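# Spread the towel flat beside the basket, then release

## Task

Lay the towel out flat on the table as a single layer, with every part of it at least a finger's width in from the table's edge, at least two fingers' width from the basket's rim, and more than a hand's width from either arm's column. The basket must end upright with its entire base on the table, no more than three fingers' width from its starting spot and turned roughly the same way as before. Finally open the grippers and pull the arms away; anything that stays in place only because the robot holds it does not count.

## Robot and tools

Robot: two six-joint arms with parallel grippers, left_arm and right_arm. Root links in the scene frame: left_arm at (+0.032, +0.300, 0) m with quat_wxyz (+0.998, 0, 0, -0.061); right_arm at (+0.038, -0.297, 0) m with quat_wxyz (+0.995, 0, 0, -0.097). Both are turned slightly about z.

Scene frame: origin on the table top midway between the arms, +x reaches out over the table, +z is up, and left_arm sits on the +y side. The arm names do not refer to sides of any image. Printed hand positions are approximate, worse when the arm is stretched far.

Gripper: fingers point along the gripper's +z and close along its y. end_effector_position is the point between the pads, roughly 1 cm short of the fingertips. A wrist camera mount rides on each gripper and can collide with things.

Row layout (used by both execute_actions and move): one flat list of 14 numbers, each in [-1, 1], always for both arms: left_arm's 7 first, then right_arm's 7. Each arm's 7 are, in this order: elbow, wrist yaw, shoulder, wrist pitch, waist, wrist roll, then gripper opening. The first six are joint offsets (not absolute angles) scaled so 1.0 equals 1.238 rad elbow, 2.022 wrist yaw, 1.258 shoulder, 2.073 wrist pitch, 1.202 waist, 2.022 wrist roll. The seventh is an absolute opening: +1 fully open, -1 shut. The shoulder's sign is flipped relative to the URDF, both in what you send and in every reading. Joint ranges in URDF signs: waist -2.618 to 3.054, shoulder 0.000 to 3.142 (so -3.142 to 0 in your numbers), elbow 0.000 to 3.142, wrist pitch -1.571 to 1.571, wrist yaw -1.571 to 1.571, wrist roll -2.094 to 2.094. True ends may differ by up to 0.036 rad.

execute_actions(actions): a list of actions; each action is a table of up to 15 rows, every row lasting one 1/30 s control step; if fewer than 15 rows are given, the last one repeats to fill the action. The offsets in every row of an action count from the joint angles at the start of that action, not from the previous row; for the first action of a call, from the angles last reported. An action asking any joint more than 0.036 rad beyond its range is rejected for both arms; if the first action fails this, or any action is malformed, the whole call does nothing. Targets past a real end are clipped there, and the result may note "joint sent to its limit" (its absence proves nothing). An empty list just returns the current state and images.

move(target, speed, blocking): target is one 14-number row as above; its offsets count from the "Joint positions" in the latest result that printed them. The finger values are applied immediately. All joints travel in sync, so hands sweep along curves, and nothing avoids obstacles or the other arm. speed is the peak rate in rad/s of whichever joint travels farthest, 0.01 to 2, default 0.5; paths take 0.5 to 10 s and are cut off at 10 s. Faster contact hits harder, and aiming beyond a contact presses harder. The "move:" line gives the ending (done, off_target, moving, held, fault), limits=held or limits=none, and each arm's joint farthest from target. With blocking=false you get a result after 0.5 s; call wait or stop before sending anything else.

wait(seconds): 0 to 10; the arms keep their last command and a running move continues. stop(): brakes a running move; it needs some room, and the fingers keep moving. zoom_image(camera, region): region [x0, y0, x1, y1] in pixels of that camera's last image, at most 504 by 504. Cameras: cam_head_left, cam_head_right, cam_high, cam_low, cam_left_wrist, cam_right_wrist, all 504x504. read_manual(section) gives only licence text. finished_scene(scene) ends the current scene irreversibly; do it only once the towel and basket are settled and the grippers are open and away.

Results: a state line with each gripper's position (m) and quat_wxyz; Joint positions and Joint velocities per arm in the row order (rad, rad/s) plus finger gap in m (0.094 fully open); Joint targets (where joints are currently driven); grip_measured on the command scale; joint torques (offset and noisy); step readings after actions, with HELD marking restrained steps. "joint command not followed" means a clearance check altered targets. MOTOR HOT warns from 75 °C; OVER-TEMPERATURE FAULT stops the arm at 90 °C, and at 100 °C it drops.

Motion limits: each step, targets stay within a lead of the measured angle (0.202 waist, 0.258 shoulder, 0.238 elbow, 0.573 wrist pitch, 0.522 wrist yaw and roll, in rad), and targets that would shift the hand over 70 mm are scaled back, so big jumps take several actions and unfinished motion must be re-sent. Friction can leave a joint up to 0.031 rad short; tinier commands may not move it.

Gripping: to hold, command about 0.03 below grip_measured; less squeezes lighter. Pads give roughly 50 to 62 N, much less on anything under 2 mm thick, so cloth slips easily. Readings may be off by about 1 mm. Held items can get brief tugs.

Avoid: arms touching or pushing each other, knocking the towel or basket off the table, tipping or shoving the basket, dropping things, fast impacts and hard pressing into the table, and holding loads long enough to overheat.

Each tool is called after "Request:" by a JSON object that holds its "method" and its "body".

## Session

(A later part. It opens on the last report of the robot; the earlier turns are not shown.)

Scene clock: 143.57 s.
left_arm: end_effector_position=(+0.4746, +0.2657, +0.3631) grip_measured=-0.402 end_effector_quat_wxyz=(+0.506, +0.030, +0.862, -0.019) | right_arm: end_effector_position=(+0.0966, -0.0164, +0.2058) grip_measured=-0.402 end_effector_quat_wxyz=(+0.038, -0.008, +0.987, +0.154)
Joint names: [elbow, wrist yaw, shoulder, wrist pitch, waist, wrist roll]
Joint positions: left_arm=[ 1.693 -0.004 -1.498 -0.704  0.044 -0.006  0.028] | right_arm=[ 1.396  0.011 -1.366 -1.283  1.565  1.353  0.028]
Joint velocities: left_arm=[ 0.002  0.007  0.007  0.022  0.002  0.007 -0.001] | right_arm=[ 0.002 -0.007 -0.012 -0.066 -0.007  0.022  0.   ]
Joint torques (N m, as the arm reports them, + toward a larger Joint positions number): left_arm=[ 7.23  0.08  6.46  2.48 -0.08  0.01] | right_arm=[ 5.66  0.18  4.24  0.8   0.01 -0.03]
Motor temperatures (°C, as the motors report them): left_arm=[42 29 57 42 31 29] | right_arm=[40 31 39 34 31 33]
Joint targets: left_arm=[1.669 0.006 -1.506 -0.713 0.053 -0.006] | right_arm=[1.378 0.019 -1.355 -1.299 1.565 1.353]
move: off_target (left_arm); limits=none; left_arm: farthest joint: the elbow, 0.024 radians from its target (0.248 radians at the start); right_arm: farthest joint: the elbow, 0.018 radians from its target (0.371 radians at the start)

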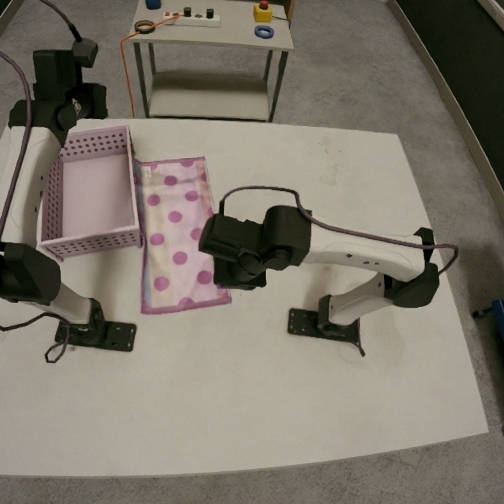

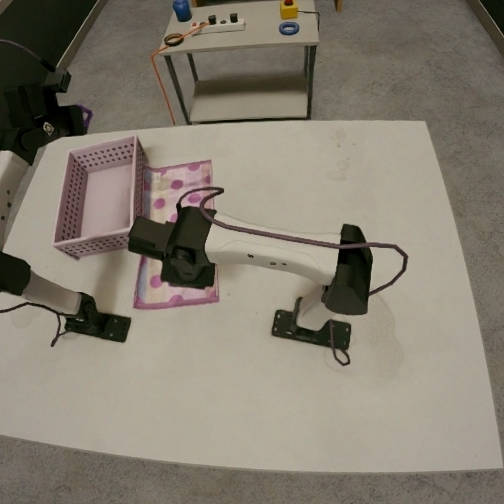

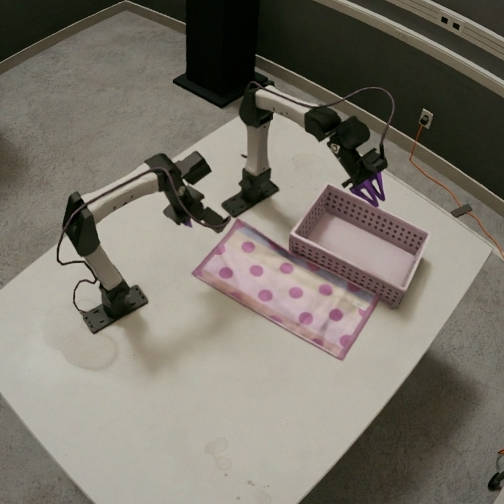

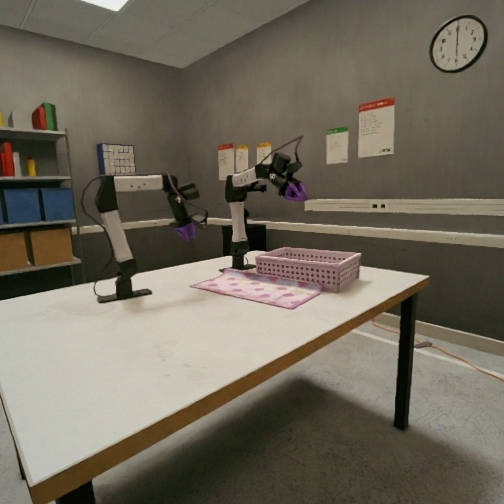

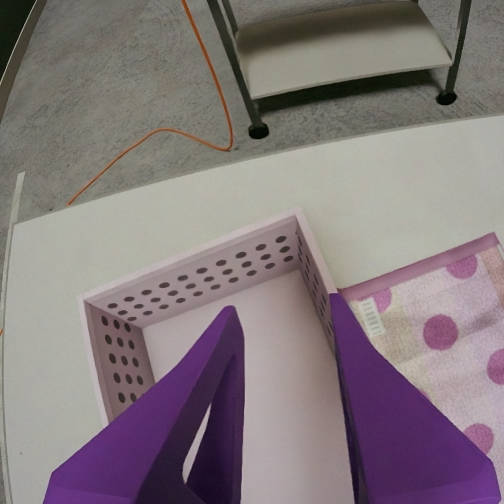

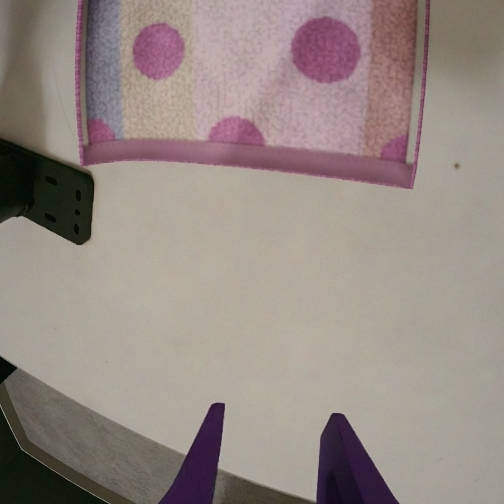

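Request:
{"method": "move", "body": {"target": [-0.4,0,0.4,0,0.1,0,1, 0.46,0,-0.74,0.03,-0.515,-1,1], "speed": 1.2}}

Request:
{"method": "move", "body": {"target": [0,0,0,0,0,0,1, 0,0,-0.1,0.035,0,-0.1,1], "speed": 0.2}}

Request:
{"method": "move", "body": {"target": [0,0,0,0,0,0,1, 0,0,-0.035,0,-0.21,-0.12,1], "speed": 0.15}}

Scene clock: 152.83 s.
left_arm: end_effector_position=(+0.3548, +0.3102, +0.3331) grip_measured=+0.999 end_effector_quat_wxyz=(+0.516, -0.016, +0.856, +0.008) | right_arm: end_effector_position=(+0.3613, +0.0051, +0.0399) grip_measured=+1.000 end_effector_quat_wxyz=(+0.005, +0.651, -0.759, +0.006)
Joint names: [elbow, wrist yaw, shoulder, wrist pitch, waist, wrist roll]
Joint positions: left_arm=[ 1.224 -0.003 -1.009 -0.7    0.153 -0.006  0.094] | right_arm=[ 1.944  0.011 -2.289 -1.237  0.949 -0.662  0.094]
Joint velocities: left_arm=[-0.002 -0.007  0.007  0.007  0.007  0.007 -0.001] | right_arm=[-0.017 -0.007 -0.002 -0.022  0.002 -0.081  0.   ]
Joint torques (N m, as the arm reports them, + toward a larger Joint positions number): left_arm=[ 6.99 -0.02  3.45  2.55  0.14  0.01] | right_arm=[ 8.24 -0.04 10.04  0.47 -0.19 -0.05]
Motor temperatures (°C, as the motors report them): left_arm=[41 29 54 43 31 29] | right_arm=[40 31 39 34 31 33]
Joint targets: left_arm=[1.198 -0.004 -0.995 -0.704 0.164 -0.006] | right_arm=[1.965 0.011 -2.296 -1.221 0.946 -0.669]
move: off_target (left_arm, right_arm); limits=none; left_arm: farthest joint: the elbow, 0.026 radians from its target (0.495 radians at the start); right_arm: farthest joint: the elbow, 0.021 radians from its target (0.570 radians at the start)

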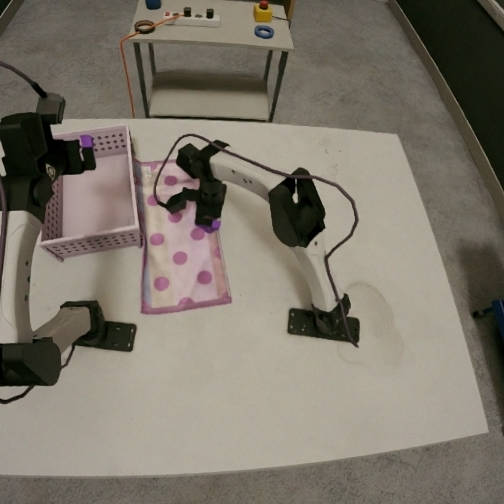

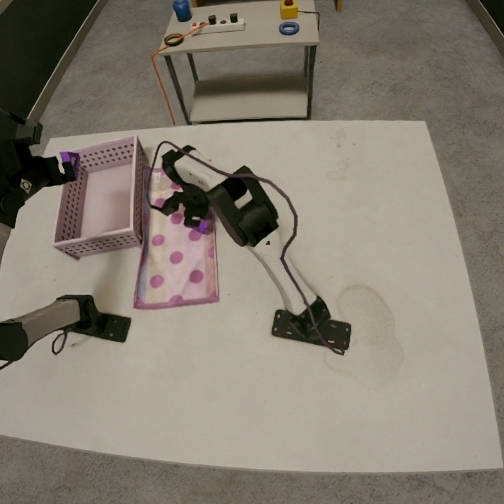

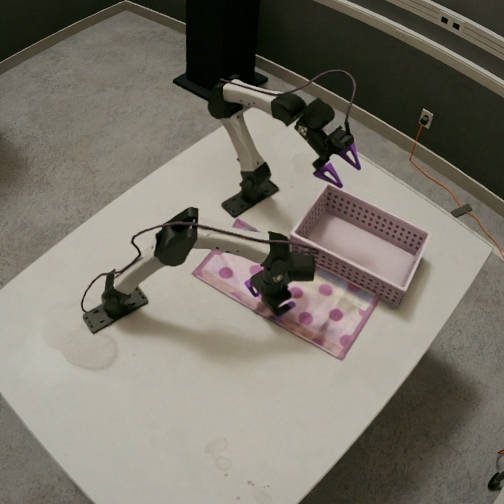

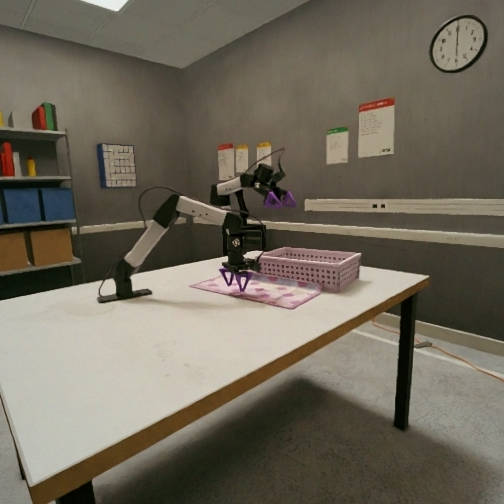

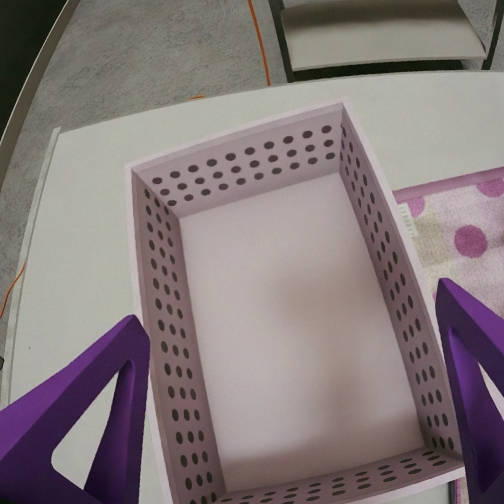

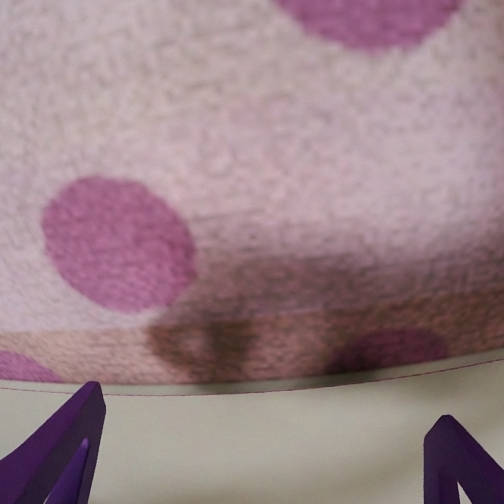

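Scene clock: 154.43 s.
left_arm: end_effector_position=(+0.3548, +0.3102, +0.3331) grip_measured=+0.999 end_effector_quat_wxyz=(+0.516, -0.016, +0.856, +0.008) | right_arm: end_effector_position=(+0.3636, +0.0023, +0.0157) grip_measured=+1.000 end_effector_quat_wxyz=(+0.025, +0.718, -0.696, +0.015)
Joint names: [elbow, wrist yaw, shoulder, wrist pitch, waist, wrist roll]
Joint positions: left_arm=[ 1.224 -0.003 -1.009 -0.7    0.153 -0.006  0.094] | right_arm=[ 1.944  0.032 -2.347 -1.218  0.949 -0.846  0.094]
Joint velocities: left_arm=[-0.007 -0.007 -0.002  0.022 -0.002  0.022 -0.   ] | right_arm=[ 0.002 -0.051 -0.007 -0.051 -0.002 -0.007  0.   ]
Joint torques (N m, as the arm reports them, + toward a larger Joint positions number): left_arm=[ 8.96 -0.01  2.4   2.59 -0.7   0.01] | right_arm=[ 6.54 -0.25  6.21  0.8   0.01 -0.16]
Motor temperatures (°C, as the motors report them): left_arm=[41 29 53 43 31 29] | right_arm=[40 31 39 34 31 33]
Joint targets: left_arm=[1.224 -0.003 -1.009 -0.700 0.153 -0.006] | right_arm=[1.944 0.011 -2.415 -1.164 0.949 -0.864]
move: off_target (right_arm); limits=none; left_arm: farthest joint: the waist, 0.000 radians from its target (0.000 radians at the start); right_arm: farthest joint: the shoulder, 0.068 radians from its target (0.125 radians at the start)

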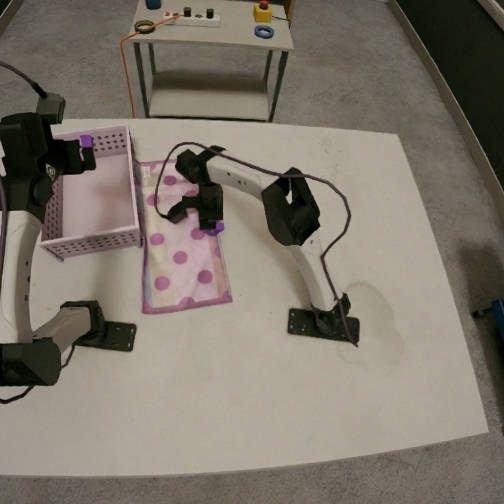

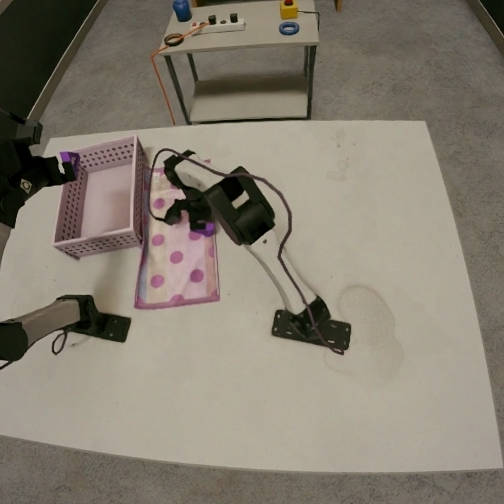

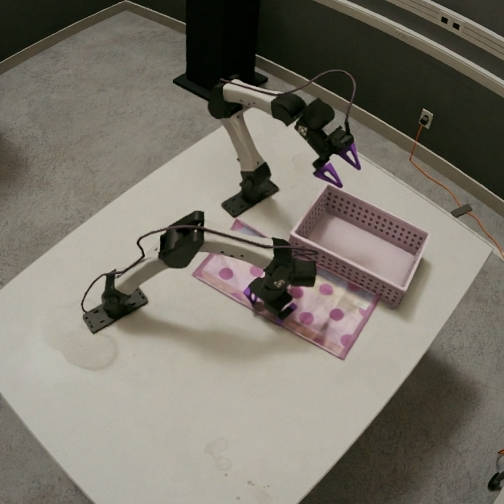

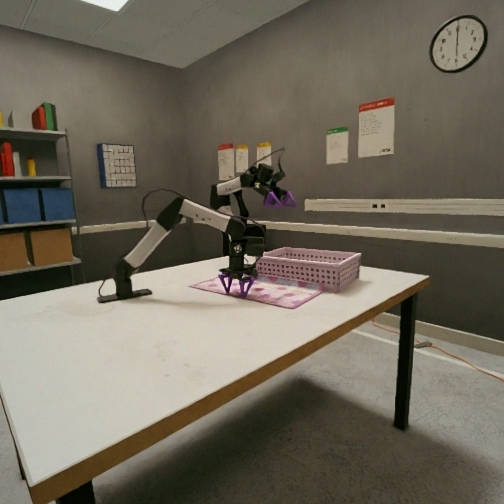

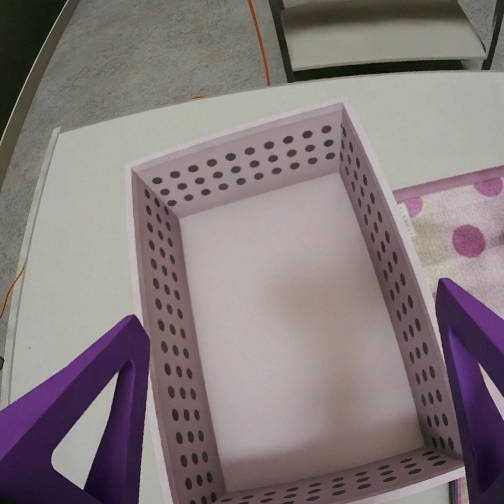

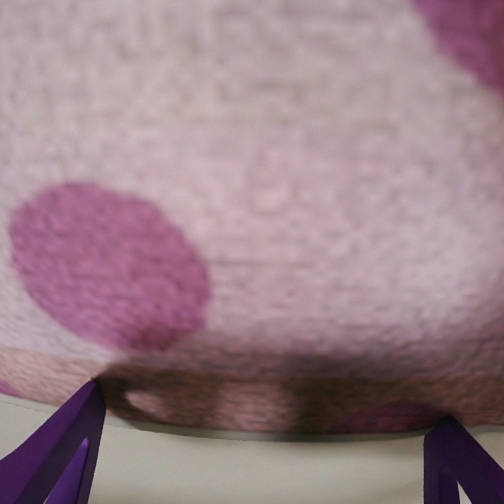

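Scene clock: 156.60 s.
left_arm: end_effector_position=(+0.3548, +0.3102, +0.3331) grip_measured=+0.999 end_effector_quat_wxyz=(+0.516, -0.016, +0.856, +0.008) | right_arm: end_effector_position=(+0.4234, -0.0803, +0.0170) grip_measured=+1.000 end_effector_quat_wxyz=(+0.026, +0.720, -0.694, +0.005)
Joint names: [elbow, wrist yaw, shoulder, wrist pitch, waist, wrist roll]
Joint positions: left_arm=[ 1.224 -0.003 -1.009 -0.7    0.153 -0.006  0.094] | right_arm=[ 1.944  0.024 -2.344 -1.219  0.714 -1.086  0.094]
Joint velocities: left_arm=[ 0.002  0.066  0.022  0.037 -0.017 -0.022 -0.   ] | right_arm=[-0.002  0.022  0.007  0.037  0.007 -0.022  0.   ]
Joint torques (N m, as the arm reports them, + toward a larger Joint positions number): left_arm=[ 8.97 -0.02  2.38  2.59 -0.71  0.01] | right_arm=[ 6.51  0.03  7.61  0.18 -1.11 -0.04]
Motor temperatures (°C, as the motors report them): left_arm=[41 29 52 43 31 29] | right_arm=[40 31 40 34 31 33]
Joint targets: left_arm=[1.224 -0.003 -1.009 -0.700 0.153 -0.006] | right_arm=[1.944 0.032 -2.391 -1.218 0.697 -1.089]
move: off_target (right_arm); limits=none; left_arm: farthest joint: the waist, 0.000 radians from its target (0.000 radians at the start); right_arm: farthest joint: the shoulder, 0.047 radians from its target (0.044 radians at the start)

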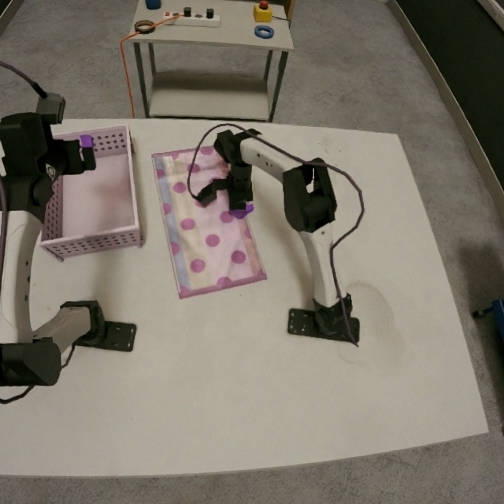

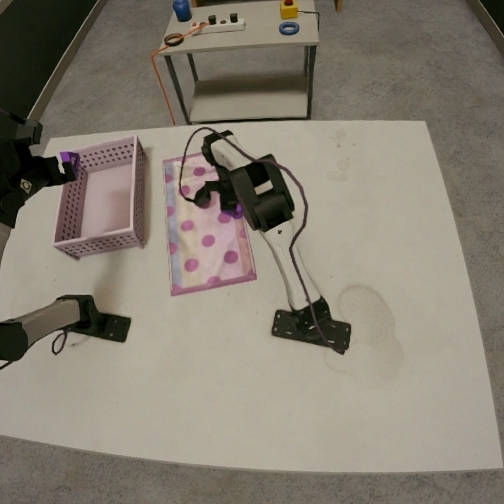

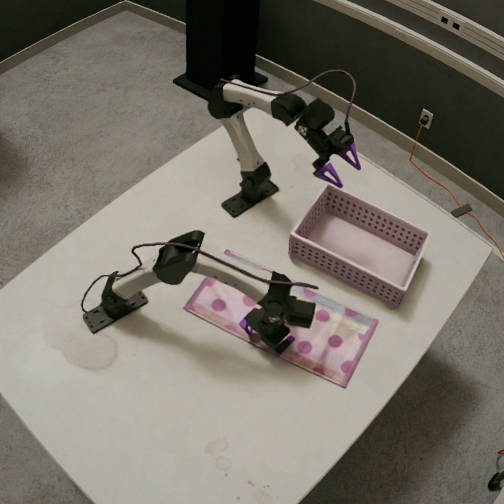

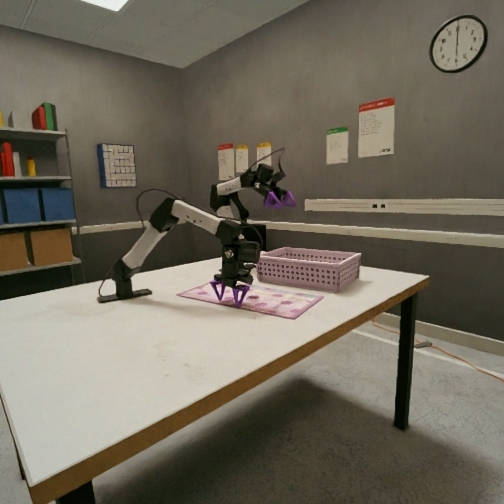

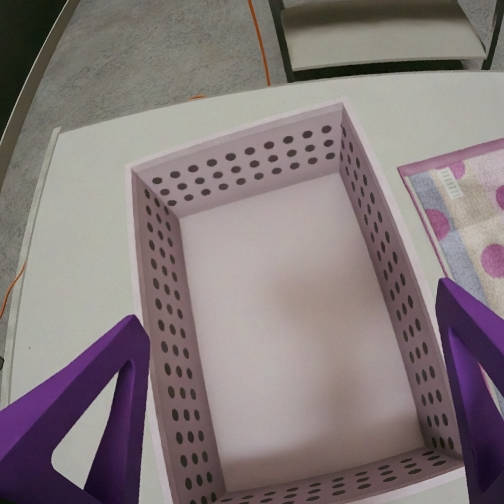

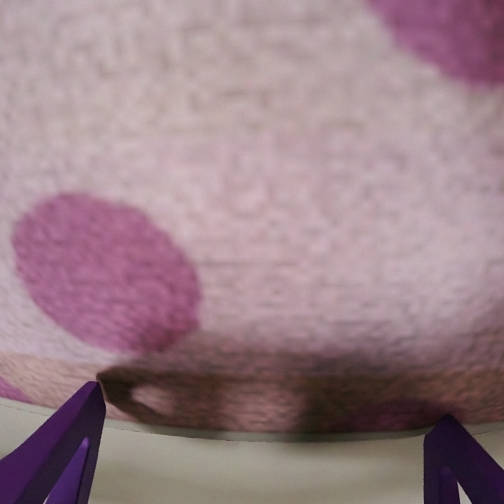

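A bit more margin at the far corner.

Request:
{"method": "execute_actions", "body": {"actions": [[[0,0,0,0,0,0,1, 0,0,-0.06,0.02,-0.045,0.015,1]],[[0,0,0,0,0,0,1, 0,0,-0.06,0.02,-0.045,0.015,1]],[[0,0,0,0,0,0,1, 0,0,0.08,0,0,0,1]]]}}

Request:
{"method": "move", "body": {"target": [0,0,0,0,0,0,1, -0.6,0,0.95,0,-0.6,0.5,1], "speed": 1}}

Scene clock: 162.37 s.
left_arm: end_effector_position=(+0.3548, +0.3102, +0.3331) grip_measured=+0.999 end_effector_quat_wxyz=(+0.516, -0.016, +0.856, +0.008) | right_arm: end_effector_position=(+0.4545, -0.0952, +0.0581) grip_measured=+1.000 end_effector_quat_wxyz=(-0.046, +0.681, -0.730, +0.012)
Joint names: [elbow, wrist yaw, shoulder, wrist pitch, waist, wrist roll]
Joint positions: left_arm=[ 1.224 -0.003 -1.009 -0.7    0.153 -0.006  0.094] | right_arm=[ 1.956 -0.005 -2.256 -1.175  0.642 -1.053  0.094]
Joint velocities: left_arm=[-0.017 -0.066 -0.002 -0.037 -0.012  0.022 -0.001] | right_arm=[-0.007  0.022 -0.022  0.007 -0.007  0.022  0.   ]
Joint torques (N m, as the arm reports them, + toward a larger Joint positions number): left_arm=[ 8.96 -0.02  2.38  2.59 -0.71  0.01] | right_arm=[ 7.03 -0.06 10.53  0.51  0.07  0.  ]
Motor temperatures (°C, as the motors report them): left_arm=[42 29 50 44 31 29] | right_arm=[40 31 41 34 31 33]
Joint targets: left_arm=[1.224 -0.003 -1.009 -0.700 0.153 -0.006] | right_arm=[1.958 -0.005 -2.254 -1.174 0.642 -1.053]
Step readings (joint positions; steps 1 to 15: 1st action; 16 to 30: 2nd action; 31 to 45: 3rd action):
0: left_arm=[1.224 -0.003 -1.009 -0.700 0.153 -0.006] | right_arm=[1.944 0.024 -2.344 -1.219 0.714 -1.087]
1: left_arm=[1.224 -0.003 -1.009 -0.700 0.153 -0.006] | right_arm=[1.944 0.022 -2.345 -1.216 0.712 -1.084]
2: left_arm=[1.224 -0.003 -1.009 -0.700 0.153 -0.006] | right_arm=[1.945 0.019 -2.346 -1.214 0.708 -1.081]
4: left_arm=[1.224 -0.003 -1.009 -0.700 0.153 -0.006] | right_arm=[1.949 0.015 -2.348 -1.206 0.696 -1.077]
8: left_arm=[1.224 -0.003 -1.009 -0.700 0.153 -0.006] | right_arm=[1.951 0.014 -2.350 -1.193 0.679 -1.072]
15: left_arm=[1.224 -0.003 -1.009 -0.700 0.153 -0.006] | right_arm=[1.951 0.014 -2.350 -1.192 0.678 -1.069]
16: left_arm=[1.224 -0.003 -1.009 -0.700 0.153 -0.006] | right_arm=[1.951 0.011 -2.350 -1.190 0.675 -1.067]
17: left_arm=[1.224 -0.003 -1.009 -0.700 0.153 -0.006] | right_arm=[1.951 0.008 -2.350 -1.187 0.672 -1.064]
19: left_arm=[1.224 -0.003 -1.009 -0.700 0.153 -0.006] | right_arm=[1.951 0.003 -2.350 -1.179 0.660 -1.060]
23: left_arm=[1.224 -0.003 -1.009 -0.700 0.153 -0.006] | right_arm=[1.958 -0.003 -2.355 -1.174 0.643 -1.054]
30: left_arm=[1.224 -0.003 -1.009 -0.700 0.153 -0.006] | right_arm=[1.958 -0.005 -2.355 -1.174 0.642 -1.053]
31: left_arm=[1.224 -0.003 -1.009 -0.700 0.153 -0.006] | right_arm=[1.958 -0.005 -2.344 -1.173 0.642 -1.053]
32: left_arm=[1.224 -0.003 -1.009 -0.700 0.153 -0.006] | right_arm=[1.956 -0.005 -2.333 -1.175 0.642 -1.053]
34: left_arm=[1.224 -0.003 -1.009 -0.700 0.153 -0.006] | right_arm=[1.956 -0.005 -2.301 -1.175 0.642 -1.053]
38: left_arm=[1.224 -0.003 -1.009 -0.700 0.153 -0.006] | right_arm=[1.956 -0.005 -2.257 -1.175 0.642 -1.053]
45: Joint positions above

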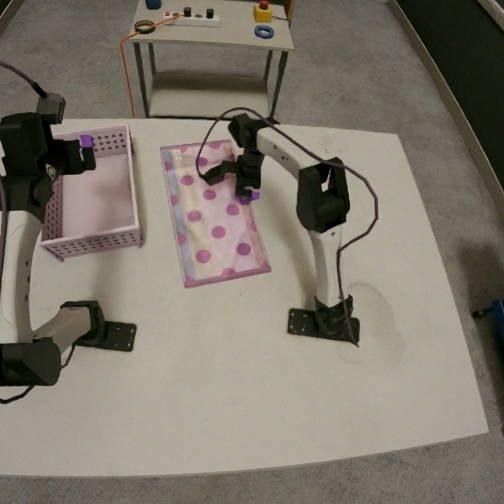

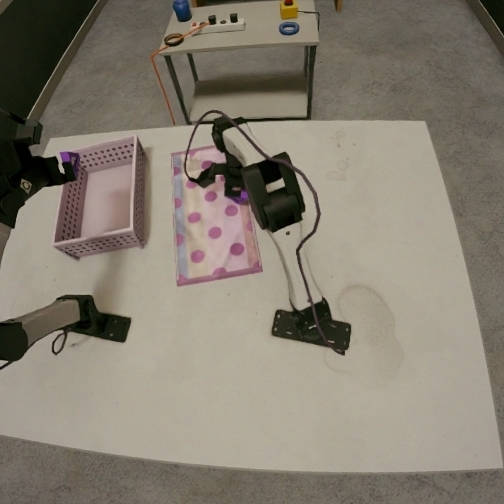

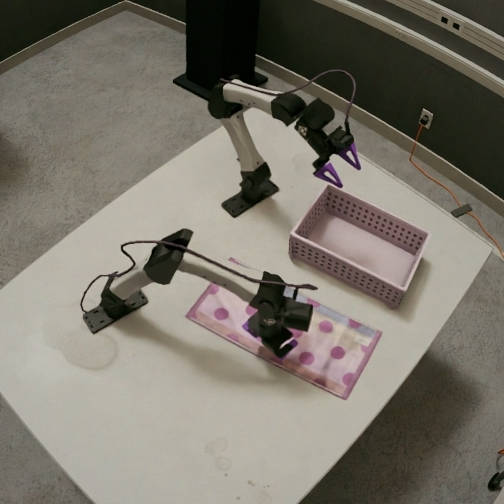

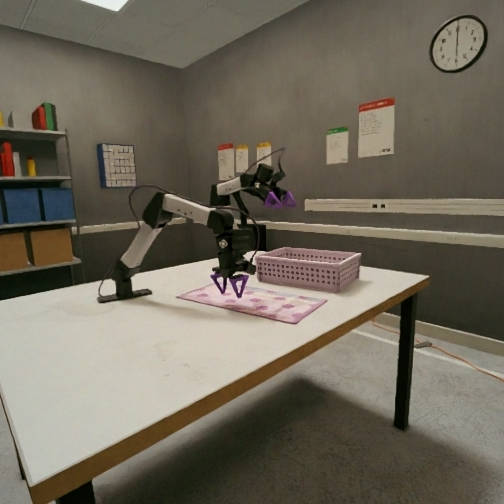

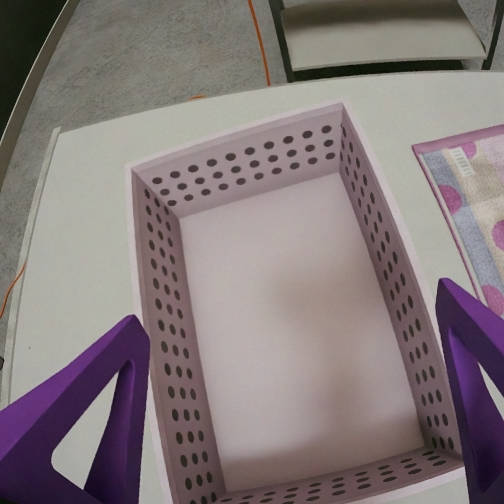

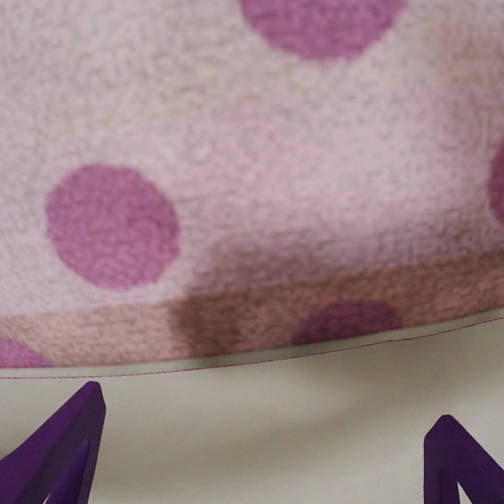

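Scene clock: 164.47 s.
left_arm: end_effector_position=(+0.3548, +0.3102, +0.3331) grip_measured=+0.999 end_effector_quat_wxyz=(+0.516, -0.016, +0.856, +0.008) | right_arm: end_effector_position=(+0.2855, -0.3618, +0.2344) grip_measured=+1.000 end_effector_quat_wxyz=(+0.271, +0.102, +0.956, -0.040)
Joint names: [elbow, wrist yaw, shoulder, wrist pitch, waist, wrist roll]
Joint positions: left_arm=[ 1.224 -0.003 -1.009 -0.7    0.153 -0.006  0.094] | right_arm=[ 1.231 -0.005 -1.072 -1.174 -0.068 -0.049  0.094]
Joint velocities: left_arm=[-0.002  0.037  0.007  0.051 -0.007 -0.037 -0.   ] | right_arm=[-0.022 -0.037 -0.002 -0.022 -0.002  0.007  0.   ]
Joint torques (N m, as the arm reports them, + toward a larger Joint positions number): left_arm=[ 8.98 -0.01  2.37  2.59 -0.7   0.01] | right_arm=[ 5.83  0.    2.14  1.51 -0.75  0.07]
Motor temperatures (°C, as the motors report them): left_arm=[42 29 49 44 31 29] | right_arm=[40 31 41 34 31 33]
Joint targets: left_arm=[1.224 -0.003 -1.009 -0.700 0.153 -0.006] | right_arm=[1.213 -0.005 -1.061 -1.175 -0.079 -0.042]
move: done; limits=none; left_arm: farthest joint: the waist, 0.000 radians from its target (0.000 radians at the start); right_arm: farthest joint: the elbow, 0.017 radians from its target (0.743 radians at the start)

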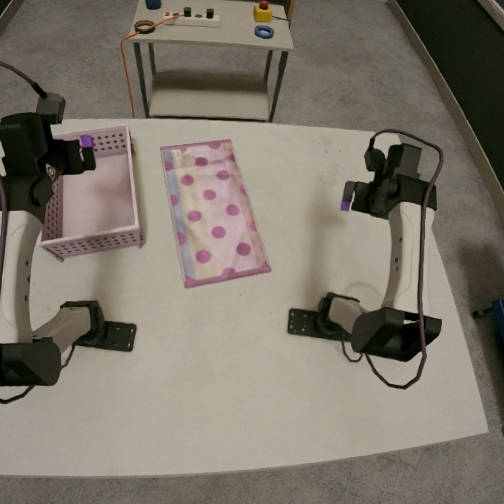

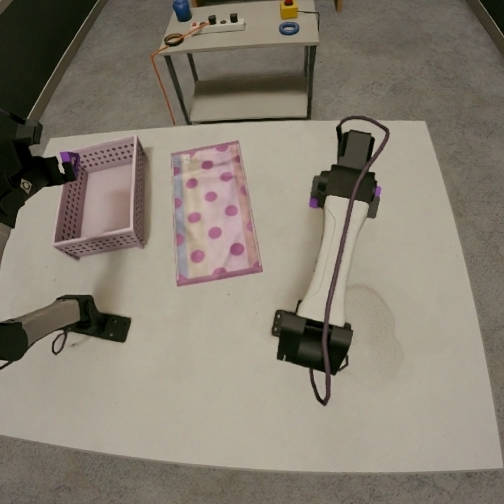

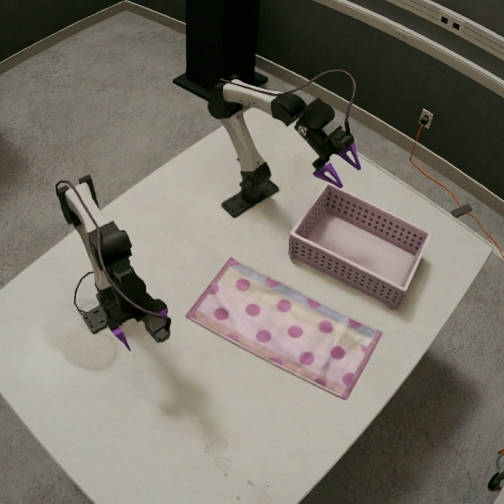

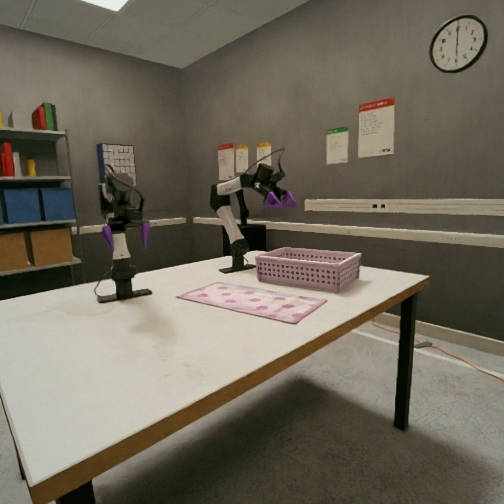

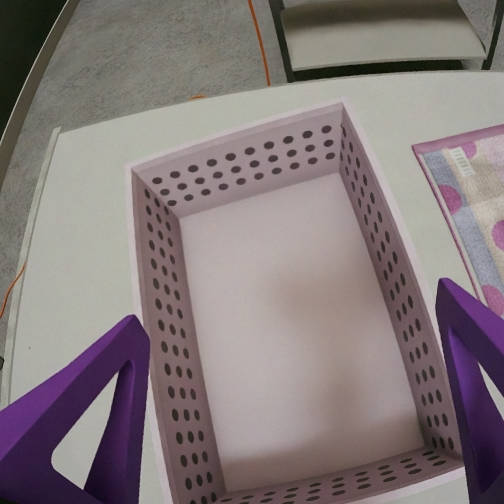

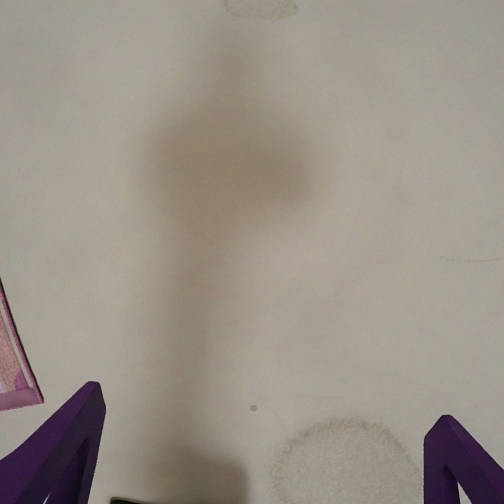

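Request:
{"method": "finished_scene", "body": {"scene": 1}}

The scene is finished: the task was done.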